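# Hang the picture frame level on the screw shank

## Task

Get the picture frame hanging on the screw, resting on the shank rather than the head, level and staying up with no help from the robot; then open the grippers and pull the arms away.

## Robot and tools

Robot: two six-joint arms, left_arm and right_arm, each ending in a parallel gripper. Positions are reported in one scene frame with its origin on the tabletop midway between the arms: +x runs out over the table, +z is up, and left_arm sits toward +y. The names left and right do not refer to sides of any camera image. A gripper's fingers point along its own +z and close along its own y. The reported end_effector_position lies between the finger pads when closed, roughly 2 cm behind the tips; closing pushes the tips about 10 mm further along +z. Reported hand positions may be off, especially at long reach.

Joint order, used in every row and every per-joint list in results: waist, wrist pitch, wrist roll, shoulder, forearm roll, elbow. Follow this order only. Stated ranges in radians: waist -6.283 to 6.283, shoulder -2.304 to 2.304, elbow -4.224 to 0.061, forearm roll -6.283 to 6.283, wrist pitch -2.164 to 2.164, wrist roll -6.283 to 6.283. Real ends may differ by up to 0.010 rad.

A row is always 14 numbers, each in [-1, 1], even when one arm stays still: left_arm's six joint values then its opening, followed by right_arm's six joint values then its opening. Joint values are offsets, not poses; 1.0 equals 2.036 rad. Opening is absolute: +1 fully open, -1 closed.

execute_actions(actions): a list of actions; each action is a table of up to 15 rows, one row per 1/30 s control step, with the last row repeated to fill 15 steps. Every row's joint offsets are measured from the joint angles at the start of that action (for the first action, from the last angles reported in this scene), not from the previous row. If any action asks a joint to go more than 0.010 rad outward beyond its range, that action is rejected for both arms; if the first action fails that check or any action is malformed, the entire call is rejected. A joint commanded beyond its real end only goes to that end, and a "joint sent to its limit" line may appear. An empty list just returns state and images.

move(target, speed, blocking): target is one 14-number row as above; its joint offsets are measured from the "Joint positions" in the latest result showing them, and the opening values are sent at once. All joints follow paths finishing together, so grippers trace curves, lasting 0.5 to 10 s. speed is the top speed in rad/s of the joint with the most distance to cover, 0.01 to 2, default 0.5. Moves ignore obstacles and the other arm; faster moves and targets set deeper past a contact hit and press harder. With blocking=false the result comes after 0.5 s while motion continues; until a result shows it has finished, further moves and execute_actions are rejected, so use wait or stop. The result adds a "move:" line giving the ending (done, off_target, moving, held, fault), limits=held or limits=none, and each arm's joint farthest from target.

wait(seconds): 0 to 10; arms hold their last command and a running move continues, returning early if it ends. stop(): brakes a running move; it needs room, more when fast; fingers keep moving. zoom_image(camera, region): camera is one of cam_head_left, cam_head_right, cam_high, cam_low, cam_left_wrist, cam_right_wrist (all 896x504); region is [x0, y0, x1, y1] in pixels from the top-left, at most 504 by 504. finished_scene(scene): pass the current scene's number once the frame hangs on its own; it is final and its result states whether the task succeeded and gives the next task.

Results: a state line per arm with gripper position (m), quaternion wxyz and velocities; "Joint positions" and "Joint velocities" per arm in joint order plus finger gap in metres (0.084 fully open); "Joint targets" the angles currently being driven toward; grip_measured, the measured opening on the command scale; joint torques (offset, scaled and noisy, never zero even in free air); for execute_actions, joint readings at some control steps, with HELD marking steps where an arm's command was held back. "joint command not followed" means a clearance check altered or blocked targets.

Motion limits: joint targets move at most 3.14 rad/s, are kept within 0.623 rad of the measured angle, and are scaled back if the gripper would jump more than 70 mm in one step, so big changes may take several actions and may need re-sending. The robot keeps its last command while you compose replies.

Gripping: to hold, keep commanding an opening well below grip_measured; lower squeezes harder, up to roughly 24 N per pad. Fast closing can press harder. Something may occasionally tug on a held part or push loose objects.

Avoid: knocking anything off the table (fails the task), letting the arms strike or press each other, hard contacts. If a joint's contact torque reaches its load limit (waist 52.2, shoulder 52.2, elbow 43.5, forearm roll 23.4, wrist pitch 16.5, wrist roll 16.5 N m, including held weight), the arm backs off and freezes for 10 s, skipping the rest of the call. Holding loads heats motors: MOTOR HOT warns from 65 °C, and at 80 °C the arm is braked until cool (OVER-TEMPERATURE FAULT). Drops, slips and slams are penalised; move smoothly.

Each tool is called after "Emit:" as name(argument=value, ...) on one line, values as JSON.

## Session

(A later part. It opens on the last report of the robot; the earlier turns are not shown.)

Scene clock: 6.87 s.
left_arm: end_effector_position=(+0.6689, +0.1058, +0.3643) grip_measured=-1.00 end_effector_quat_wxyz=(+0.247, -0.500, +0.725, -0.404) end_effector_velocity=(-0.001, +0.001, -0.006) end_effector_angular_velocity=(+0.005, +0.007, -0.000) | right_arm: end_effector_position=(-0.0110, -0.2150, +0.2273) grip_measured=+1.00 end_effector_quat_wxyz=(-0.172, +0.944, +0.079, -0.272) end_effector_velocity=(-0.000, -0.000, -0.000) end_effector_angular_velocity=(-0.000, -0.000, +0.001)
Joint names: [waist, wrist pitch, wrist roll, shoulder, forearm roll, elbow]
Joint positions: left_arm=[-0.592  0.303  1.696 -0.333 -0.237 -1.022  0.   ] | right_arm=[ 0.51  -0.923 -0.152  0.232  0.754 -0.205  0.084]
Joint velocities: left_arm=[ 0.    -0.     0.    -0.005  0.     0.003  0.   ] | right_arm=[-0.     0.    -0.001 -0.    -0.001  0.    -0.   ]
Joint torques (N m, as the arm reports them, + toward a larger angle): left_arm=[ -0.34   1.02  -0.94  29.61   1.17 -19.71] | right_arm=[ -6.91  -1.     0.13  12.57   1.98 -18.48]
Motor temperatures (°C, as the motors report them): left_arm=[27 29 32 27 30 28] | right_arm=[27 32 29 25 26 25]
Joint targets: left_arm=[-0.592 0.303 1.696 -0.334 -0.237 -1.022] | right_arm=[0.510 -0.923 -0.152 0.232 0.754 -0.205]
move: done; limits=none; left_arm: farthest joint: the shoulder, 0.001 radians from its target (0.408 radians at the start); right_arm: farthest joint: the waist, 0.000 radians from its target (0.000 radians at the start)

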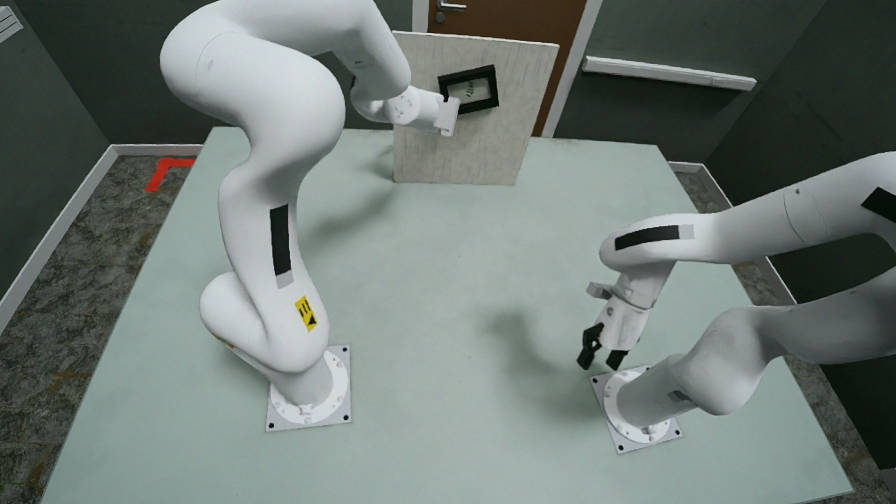

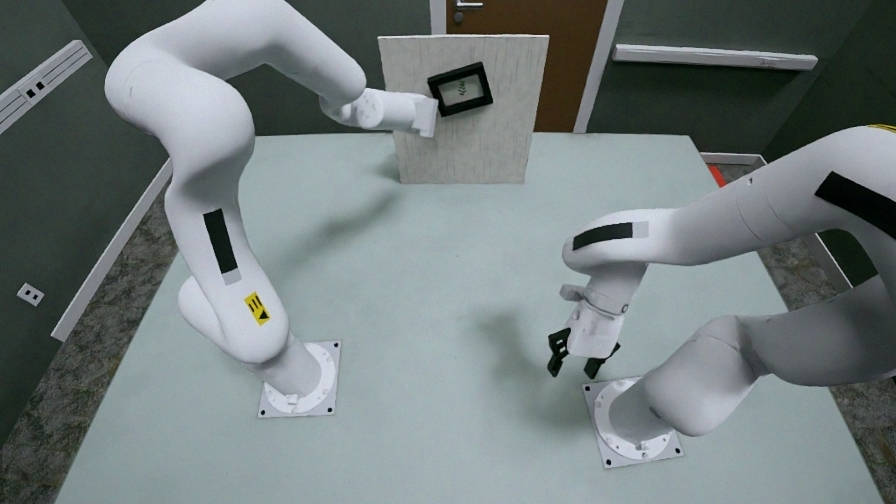

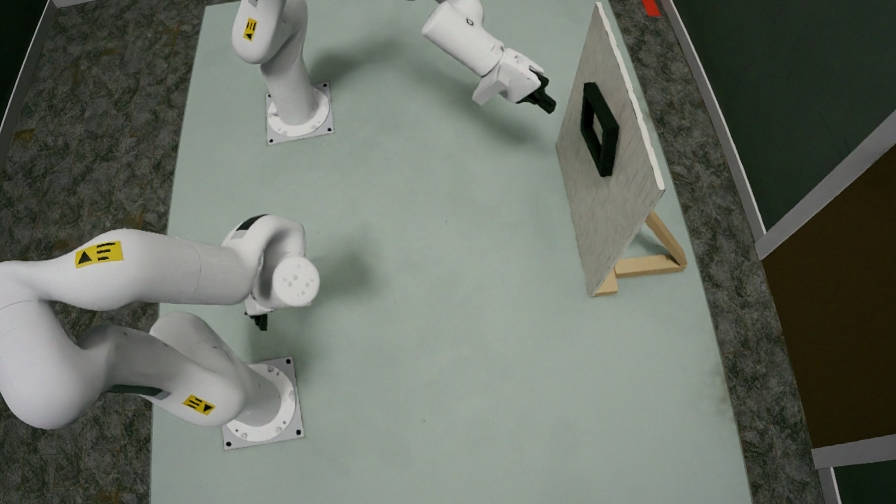

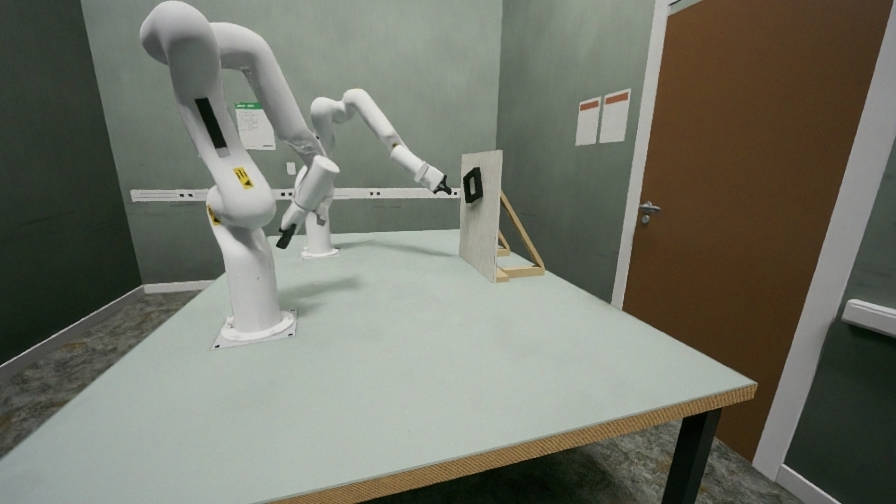

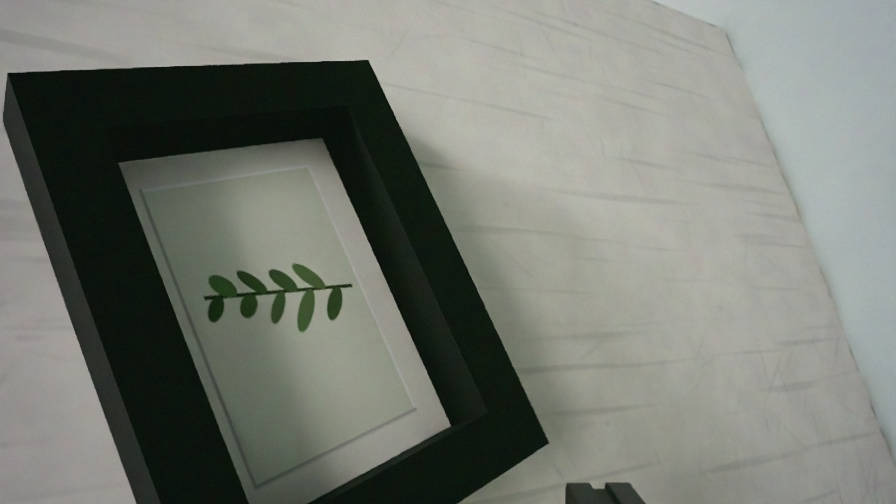

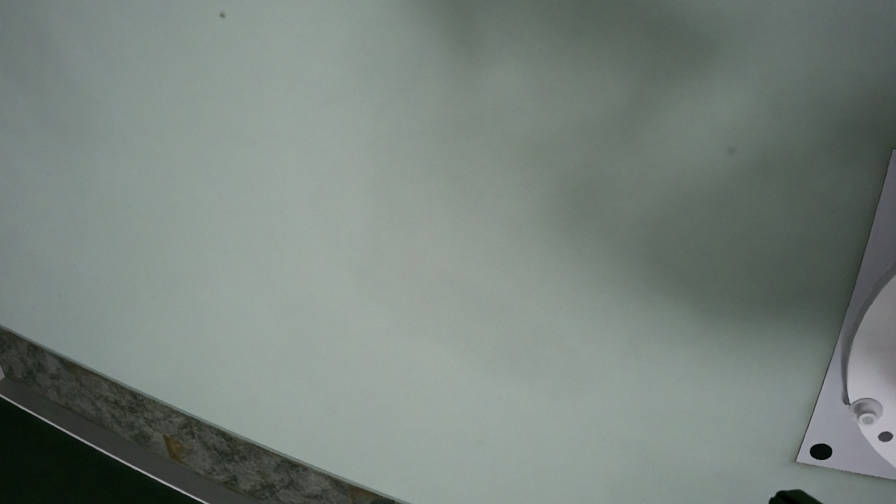

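Emit:
move(target=[0,0.05,0,-0.06,0,0,-1,0,0,0,0,0,0,1], speed=0.3)

Scene clock: 7.83 s.
left_arm: end_effector_position=(+0.6797, +0.1061, +0.2969) grip_measured=-1.00 end_effector_quat_wxyz=(+0.253, -0.504, +0.729, -0.389) end_effector_velocity=(-0.001, +0.000, -0.003) end_effector_angular_velocity=(+0.002, +0.005, +0.001) | right_arm: end_effector_position=(-0.0110, -0.2150, +0.2273) grip_measured=+1.00 end_effector_quat_wxyz=(-0.172, +0.944, +0.079, -0.272) end_effector_velocity=(-0.001, -0.000, -0.000) end_effector_angular_velocity=(-0.001, +0.001, +0.002)
Joint names: [waist, wrist pitch, wrist roll, shoulder, forearm roll, elbow]
Joint positions: left_arm=[-0.592  0.405  1.696 -0.455 -0.237 -1.023  0.   ] | right_arm=[ 0.51  -0.923 -0.152  0.232  0.754 -0.205  0.084]
Joint velocities: left_arm=[-0.    -0.     0.    -0.003 -0.002  0.002  0.   ] | right_arm=[ 0.002 -0.    -0.    -0.001 -0.     0.    -0.   ]
Joint torques (N m, as the arm reports them, + toward a larger angle): left_arm=[  0.84   0.93  -0.95  30.27   0.96 -18.34] | right_arm=[ -6.54  -1.08   0.08  12.14   1.5  -18.75]
Motor temperatures (°C, as the motors report them): left_arm=[27 29 32 27 30 28] | right_arm=[27 32 29 25 26 25]
Joint targets: left_arm=[-0.592 0.405 1.696 -0.455 -0.237 -1.022] | right_arm=[0.510 -0.923 -0.152 0.232 0.754 -0.205]
move: done; limits=none; left_arm: farthest joint: the shoulder, 0.001 radians from its target (0.122 radians at the start); right_arm: farthest joint: the waist, 0.000 radians from its target (0.000 radians at the start)

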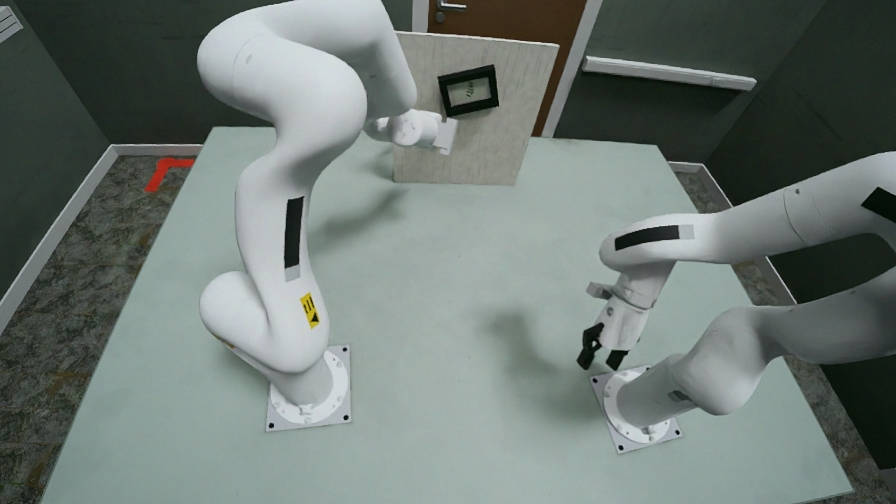

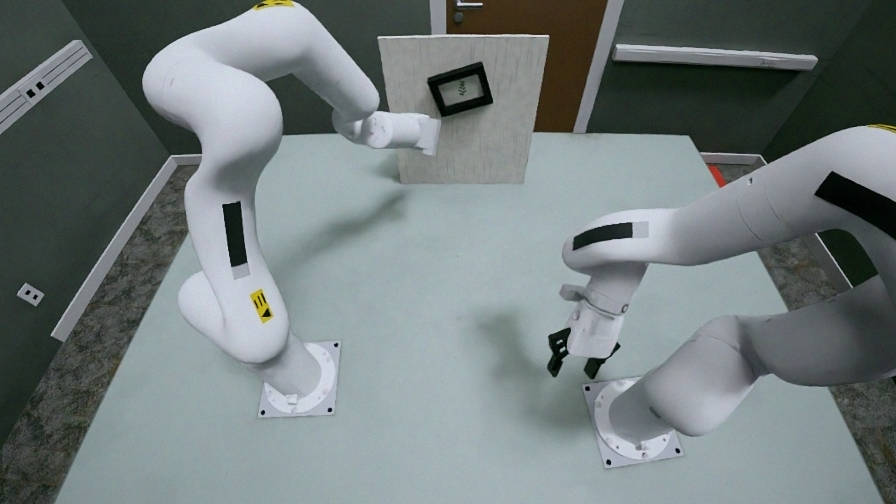

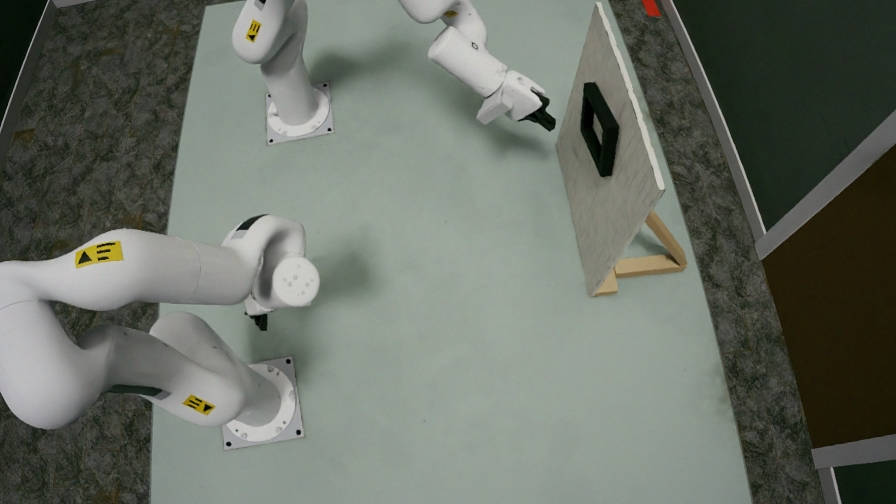

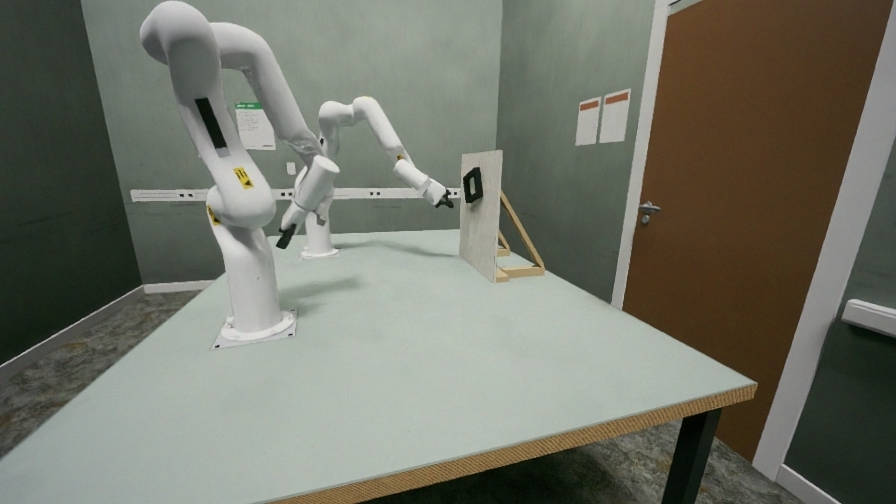

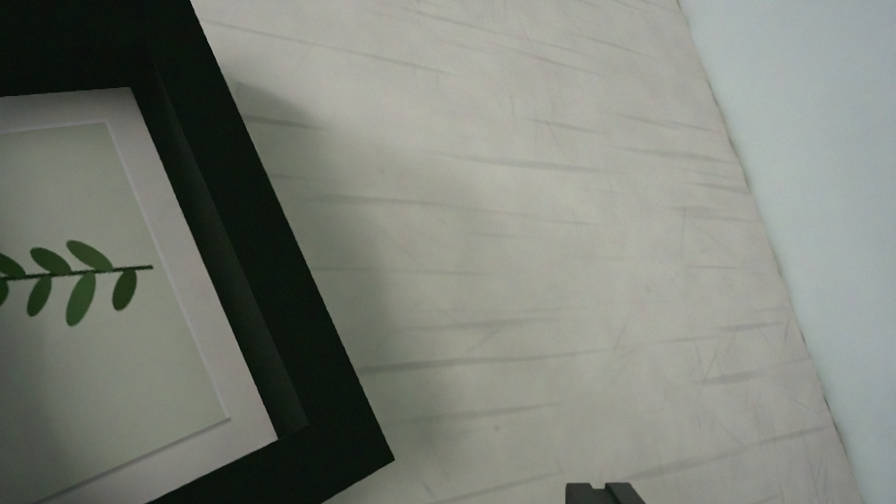

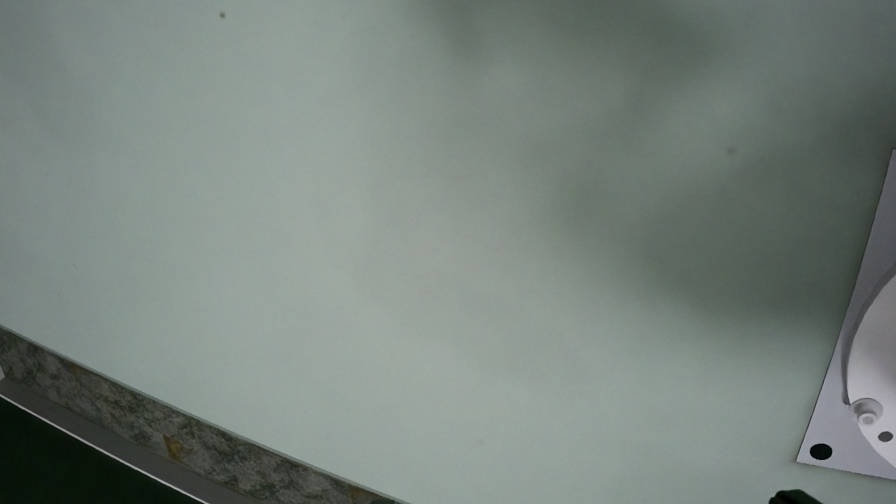

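Emit:
move(target=[0,0,0,0,0,-0.04,-1,0,0,0,0,0,0,1], speed=0.2)

Scene clock: 8.77 s.
left_arm: end_effector_position=(+0.7077, +0.0907, +0.3431) grip_measured=-1.00 end_effector_quat_wxyz=(+0.269, -0.494, +0.711, -0.421) end_effector_velocity=(+0.000, -0.000, +0.001) end_effector_angular_velocity=(+0.000, -0.003, -0.001) | right_arm: end_effector_position=(-0.0110, -0.2150, +0.2273) grip_measured=+1.00 end_effector_quat_wxyz=(-0.172, +0.944, +0.079, -0.272) end_effector_velocity=(-0.000, -0.000, -0.000) end_effector_angular_velocity=(-0.000, +0.001, +0.001)
Joint names: [waist, wrist pitch, wrist roll, shoulder, forearm roll, elbow]
Joint positions: left_arm=[-0.592  0.405  1.696 -0.455 -0.237 -1.104  0.   ] | right_arm=[ 0.51  -0.923 -0.152  0.232  0.754 -0.205  0.084]
Joint velocities: left_arm=[ 0.     0.001  0.     0.     0.002 -0.001  0.   ] | right_arm=[-0.    -0.    -0.001 -0.001 -0.     0.001  0.   ]
Joint torques (N m, as the arm reports them, + toward a larger angle): left_arm=[  0.24   1.06  -0.81  31.26   1.15 -19.17] | right_arm=[ -6.04  -1.06   0.18  11.85   1.72 -18.77]
Motor temperatures (°C, as the motors report them): left_arm=[27 29 32 27 30 28] | right_arm=[27 32 29 25 26 25]
Joint targets: left_arm=[-0.592 0.405 1.696 -0.455 -0.237 -1.104] | right_arm=[0.510 -0.923 -0.152 0.232 0.754 -0.205]
move: done; limits=none; left_arm: farthest joint: the elbow, 0.001 radians from its target (0.082 radians at the start); right_arm: farthest joint: the waist, 0.000 radians from its target (0.000 radians at the start)

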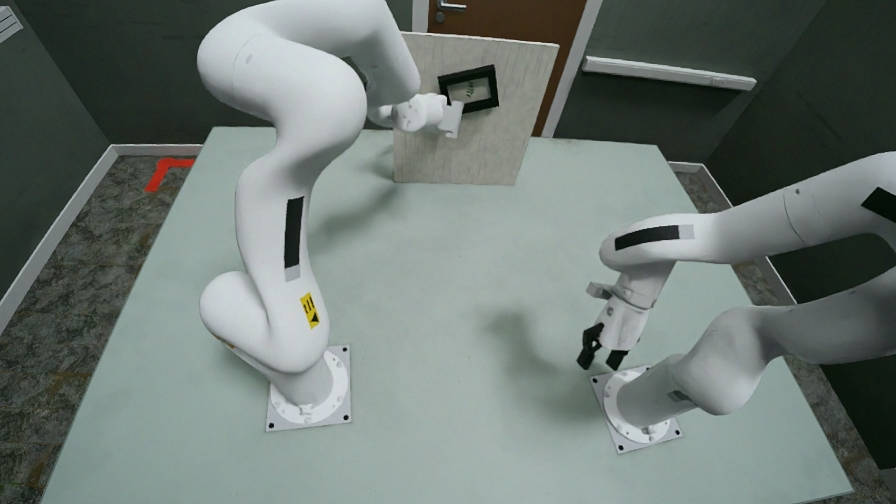

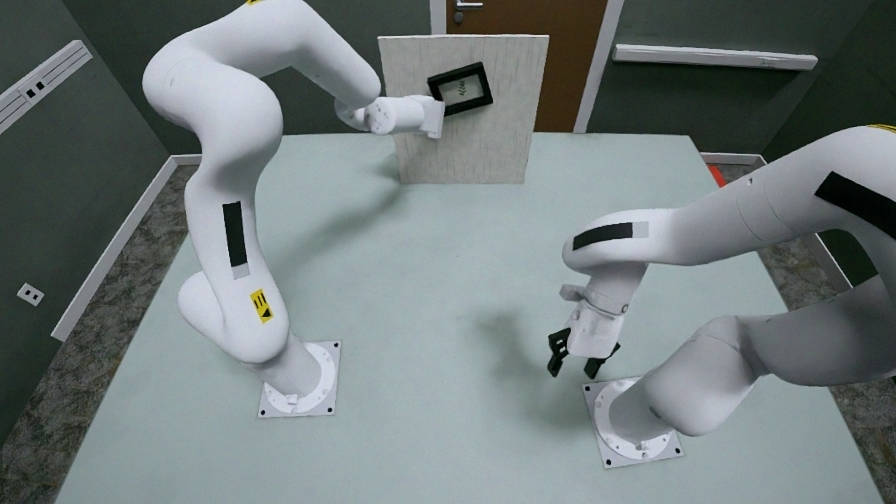

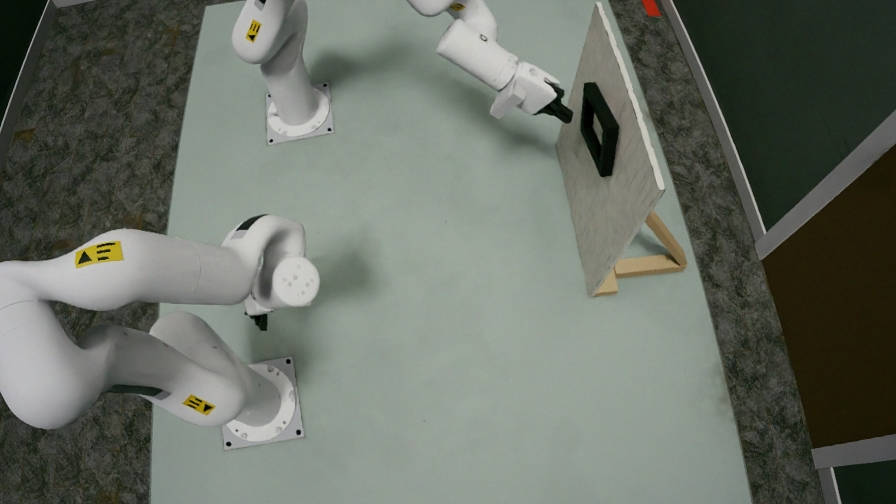

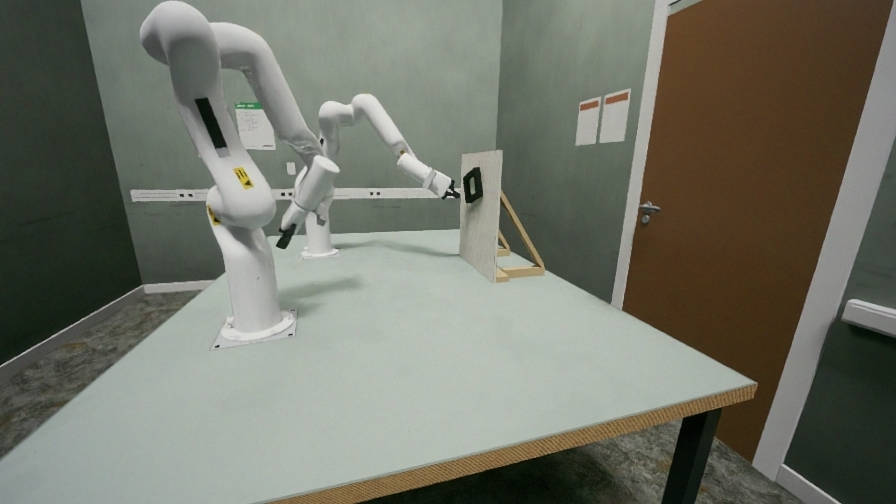

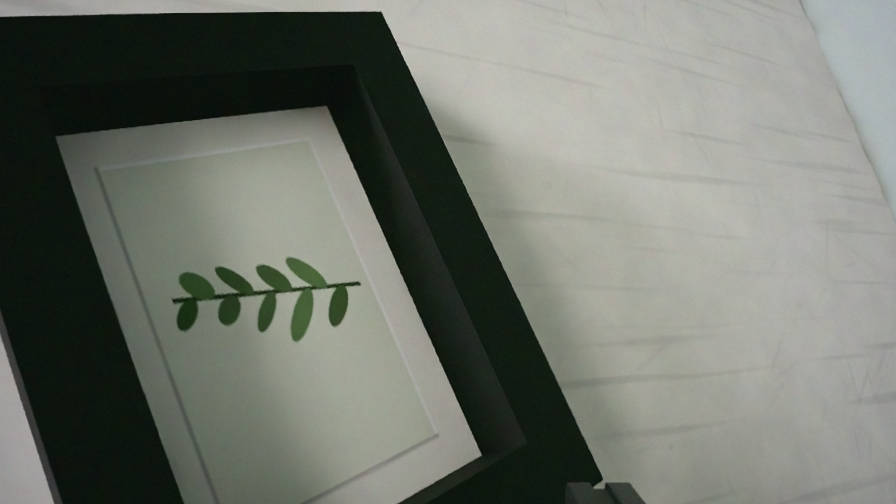

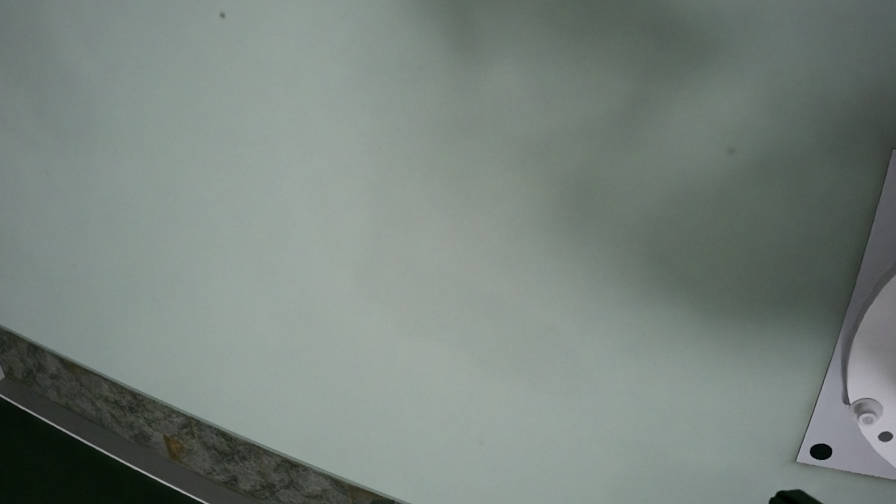

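Emit:
move(target=[0,0.03,0,-0.075,0,-0.04,-1,0,0,0,0,0,0,1], speed=0.15)

Scene clock: 10.30 s.
left_arm: end_effector_position=(+0.7364, +0.0786, +0.2848) grip_measured=-1.00 end_effector_quat_wxyz=(+0.273, -0.496, +0.713, -0.413) end_effector_velocity=(-0.000, +0.000, -0.002) end_effector_angular_velocity=(+0.002, +0.003, +0.001) | right_arm: end_effector_position=(-0.0110, -0.2150, +0.2273) grip_measured=+1.00 end_effector_quat_wxyz=(-0.172, +0.944, +0.079, -0.272) end_effector_velocity=(-0.000, -0.001, -0.000) end_effector_angular_velocity=(-0.001, +0.001, -0.000)
Joint names: [waist, wrist pitch, wrist roll, shoulder, forearm roll, elbow]
Joint positions: left_arm=[-0.592  0.466  1.696 -0.607 -0.237 -1.185  0.   ] | right_arm=[ 0.51  -0.923 -0.152  0.232  0.754 -0.205  0.084]
Joint velocities: left_arm=[ 0.    -0.001  0.001 -0.002 -0.002  0.001  0.   ] | right_arm=[-0.001 -0.     0.001  0.    -0.001  0.001 -0.   ]
Joint torques (N m, as the arm reports them, + toward a larger angle): left_arm=[  1.1    0.95  -0.89  34.5    1.1  -18.26] | right_arm=[ -6.28  -1.03   0.21  12.05   1.67 -18.97]
Motor temperatures (°C, as the motors report them): left_arm=[27 29 32 27 30 28] | right_arm=[27 32 29 25 26 25]
Joint targets: left_arm=[-0.592 0.466 1.696 -0.607 -0.237 -1.185] | right_arm=[0.510 -0.923 -0.152 0.232 0.754 -0.205]
move: done; limits=none; left_arm: farthest joint: the shoulder, 0.001 radians from its target (0.153 radians at the start); right_arm: farthest joint: the waist, 0.000 radians from its target (0.000 radians at the start)

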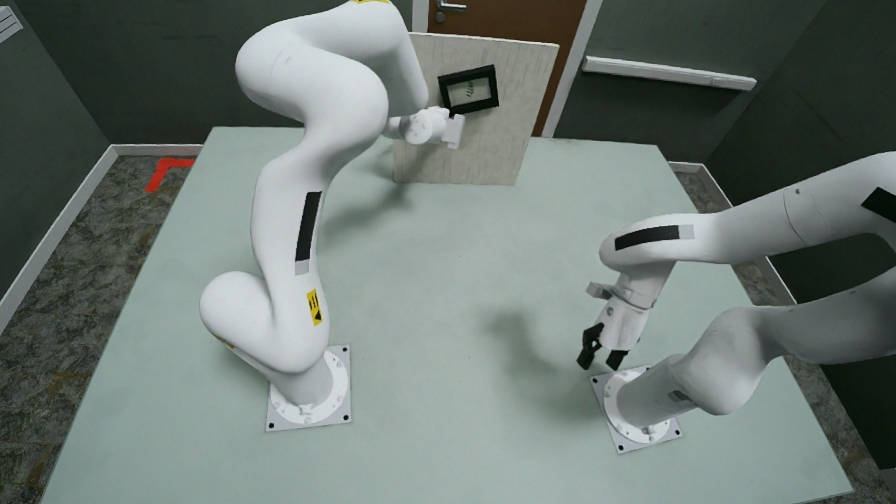

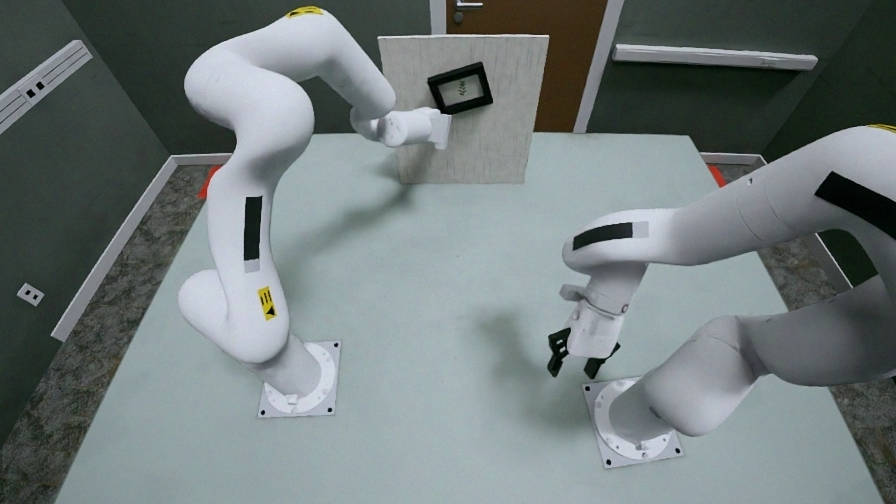

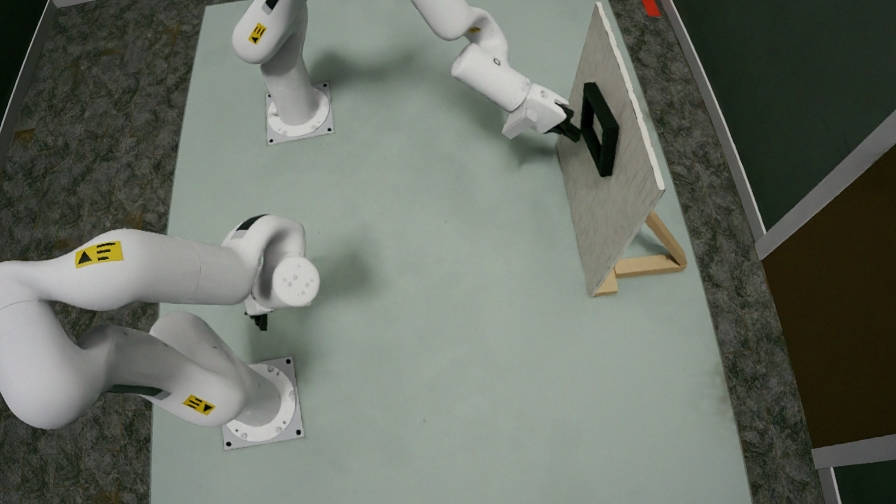

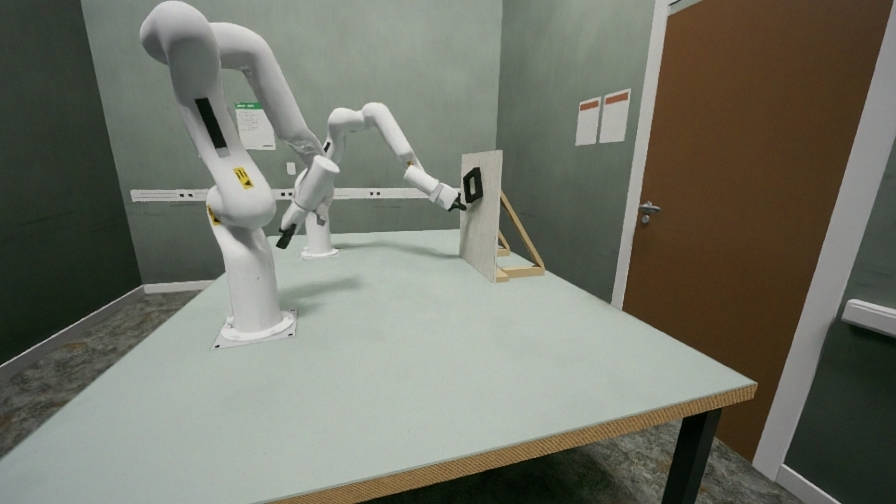

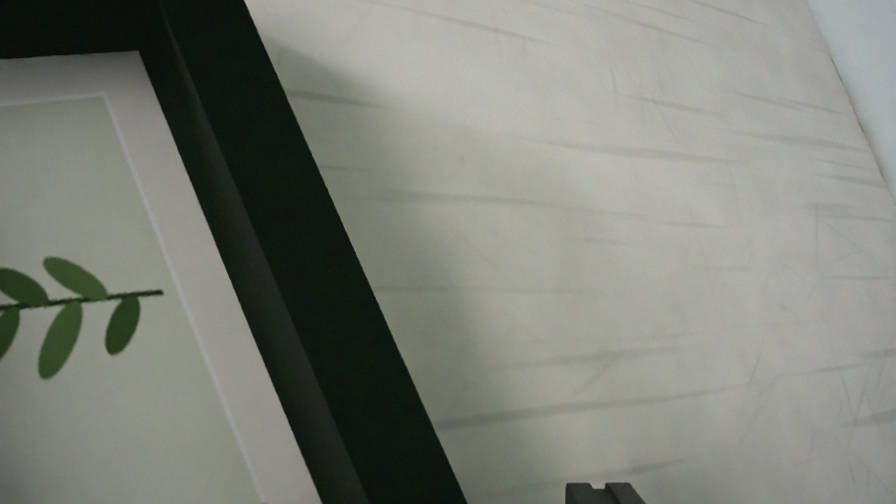

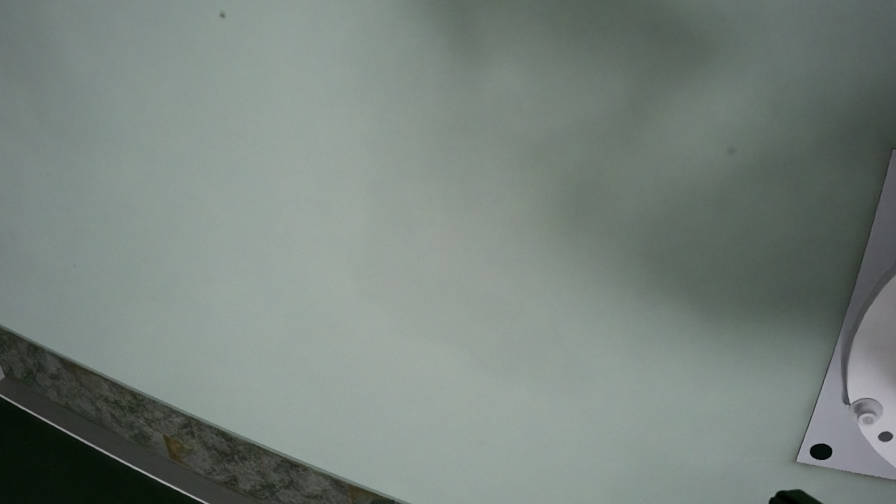

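Emit:
move(target=[0,0,0,0,0,-0.04,-1,0,0,0,0,0,0,1], speed=0.1)

Scene clock: 11.67 s.
left_arm: end_effector_position=(+0.7567, +0.0655, +0.3202) grip_measured=-1.00 end_effector_quat_wxyz=(+0.280, -0.490, +0.703, -0.433) end_effector_velocity=(+0.000, +0.001, +0.000) end_effector_angular_velocity=(-0.000, +0.002, +0.001) | right_arm: end_effector_position=(-0.0110, -0.2150, +0.2273) grip_measured=+1.00 end_effector_quat_wxyz=(-0.172, +0.944, +0.079, -0.272) end_effector_velocity=(-0.001, -0.000, -0.001) end_effector_angular_velocity=(-0.003, +0.002, -0.003)
Joint names: [waist, wrist pitch, wrist roll, shoulder, forearm roll, elbow]
Joint positions: left_arm=[-0.593  0.445  1.696 -0.607 -0.237 -1.254  0.   ] | right_arm=[ 0.51  -0.923 -0.152  0.232  0.754 -0.205  0.084]
Joint velocities: left_arm=[ 0.001 -0.003 -0.     0.    -0.001 -0.001  0.   ] | right_arm=[-0.001  0.001  0.002 -0.001  0.     0.002  0.   ]
Joint torques (N m, as the arm reports them, + toward a larger angle): left_arm=[ 17.45   7.62  -0.41  43.42   0.71 -46.  ] | right_arm=[ -6.72  -1.05   0.11  11.86   1.85 -18.54]
Motor temperatures (°C, as the motors report them): left_arm=[27 29 32 27 30 28] | right_arm=[27 32 29 25 26 25]
Joint targets: left_arm=[-0.592 0.466 1.696 -0.607 -0.237 -1.267] | right_arm=[0.510 -0.923 -0.152 0.232 0.754 -0.205]
move: off_target (left_arm); limits=none; left_arm: farthest joint: the wrist pitch, 0.021 radians from its target (0.000 radians at the start); right_arm: farthest joint: the waist, 0.000 radians from its target (0.000 radians at the start)

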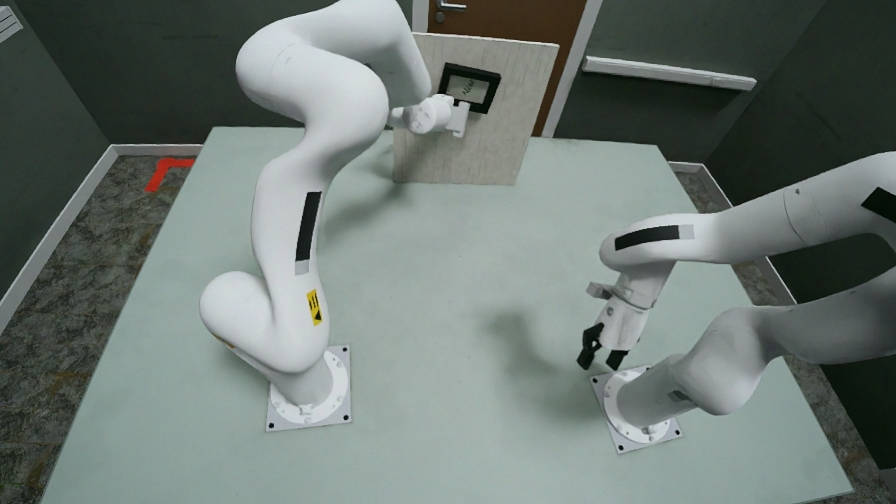

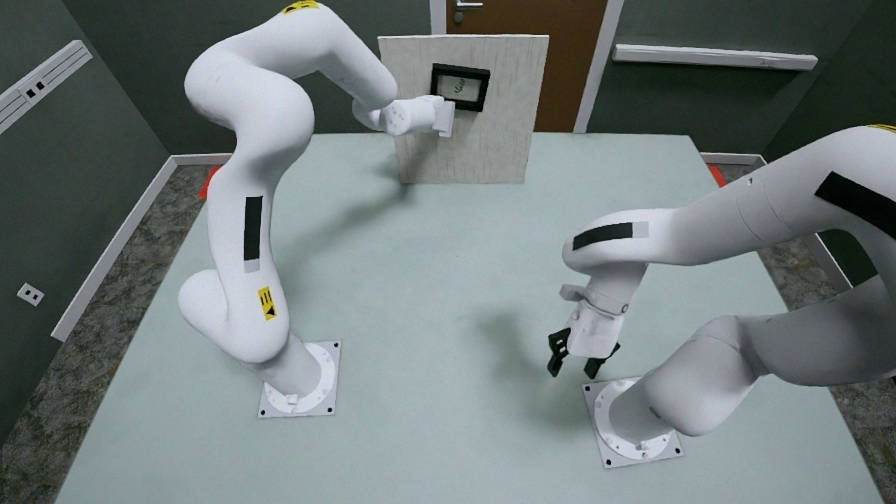

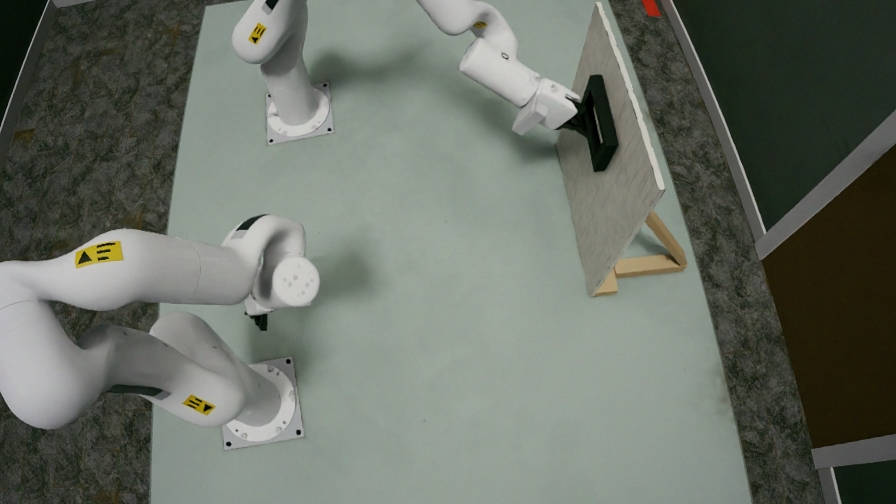

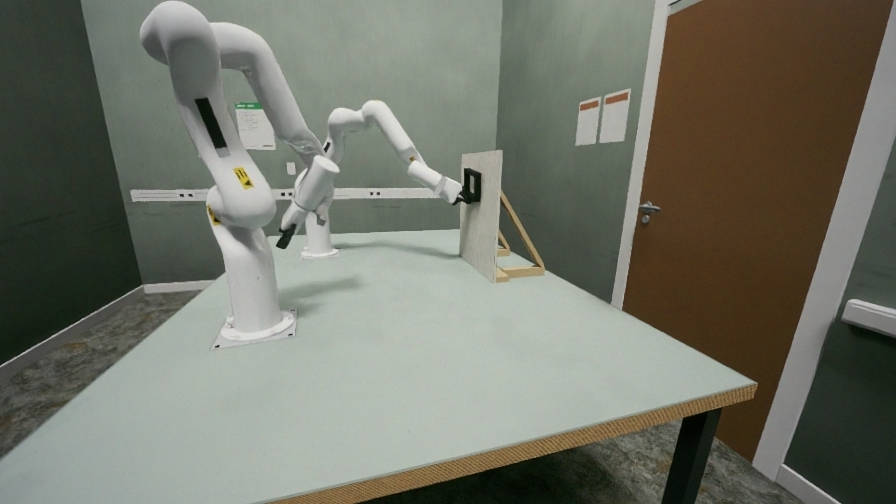

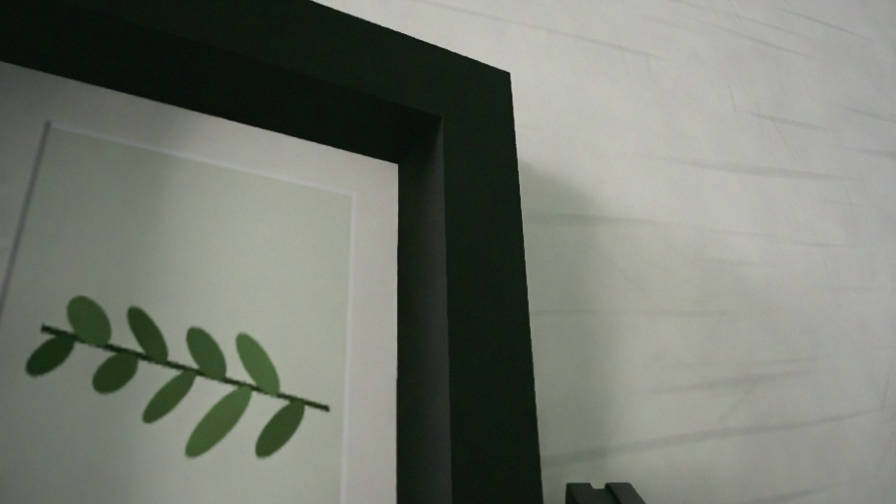

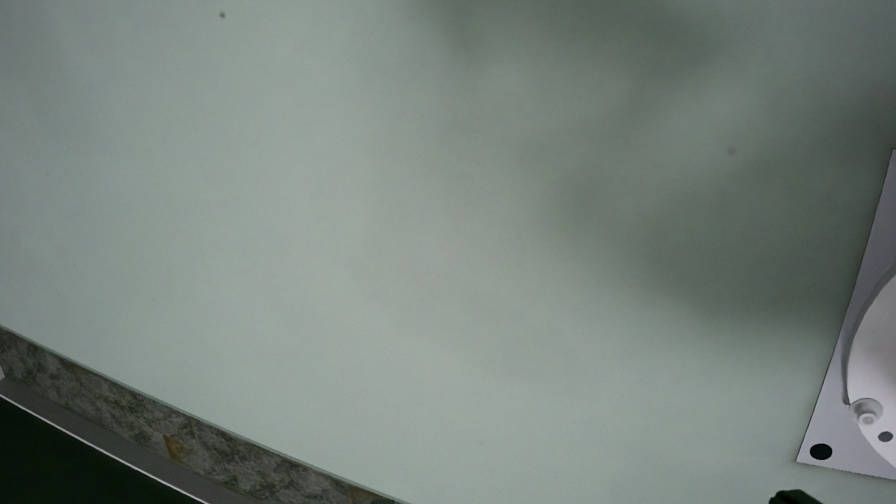

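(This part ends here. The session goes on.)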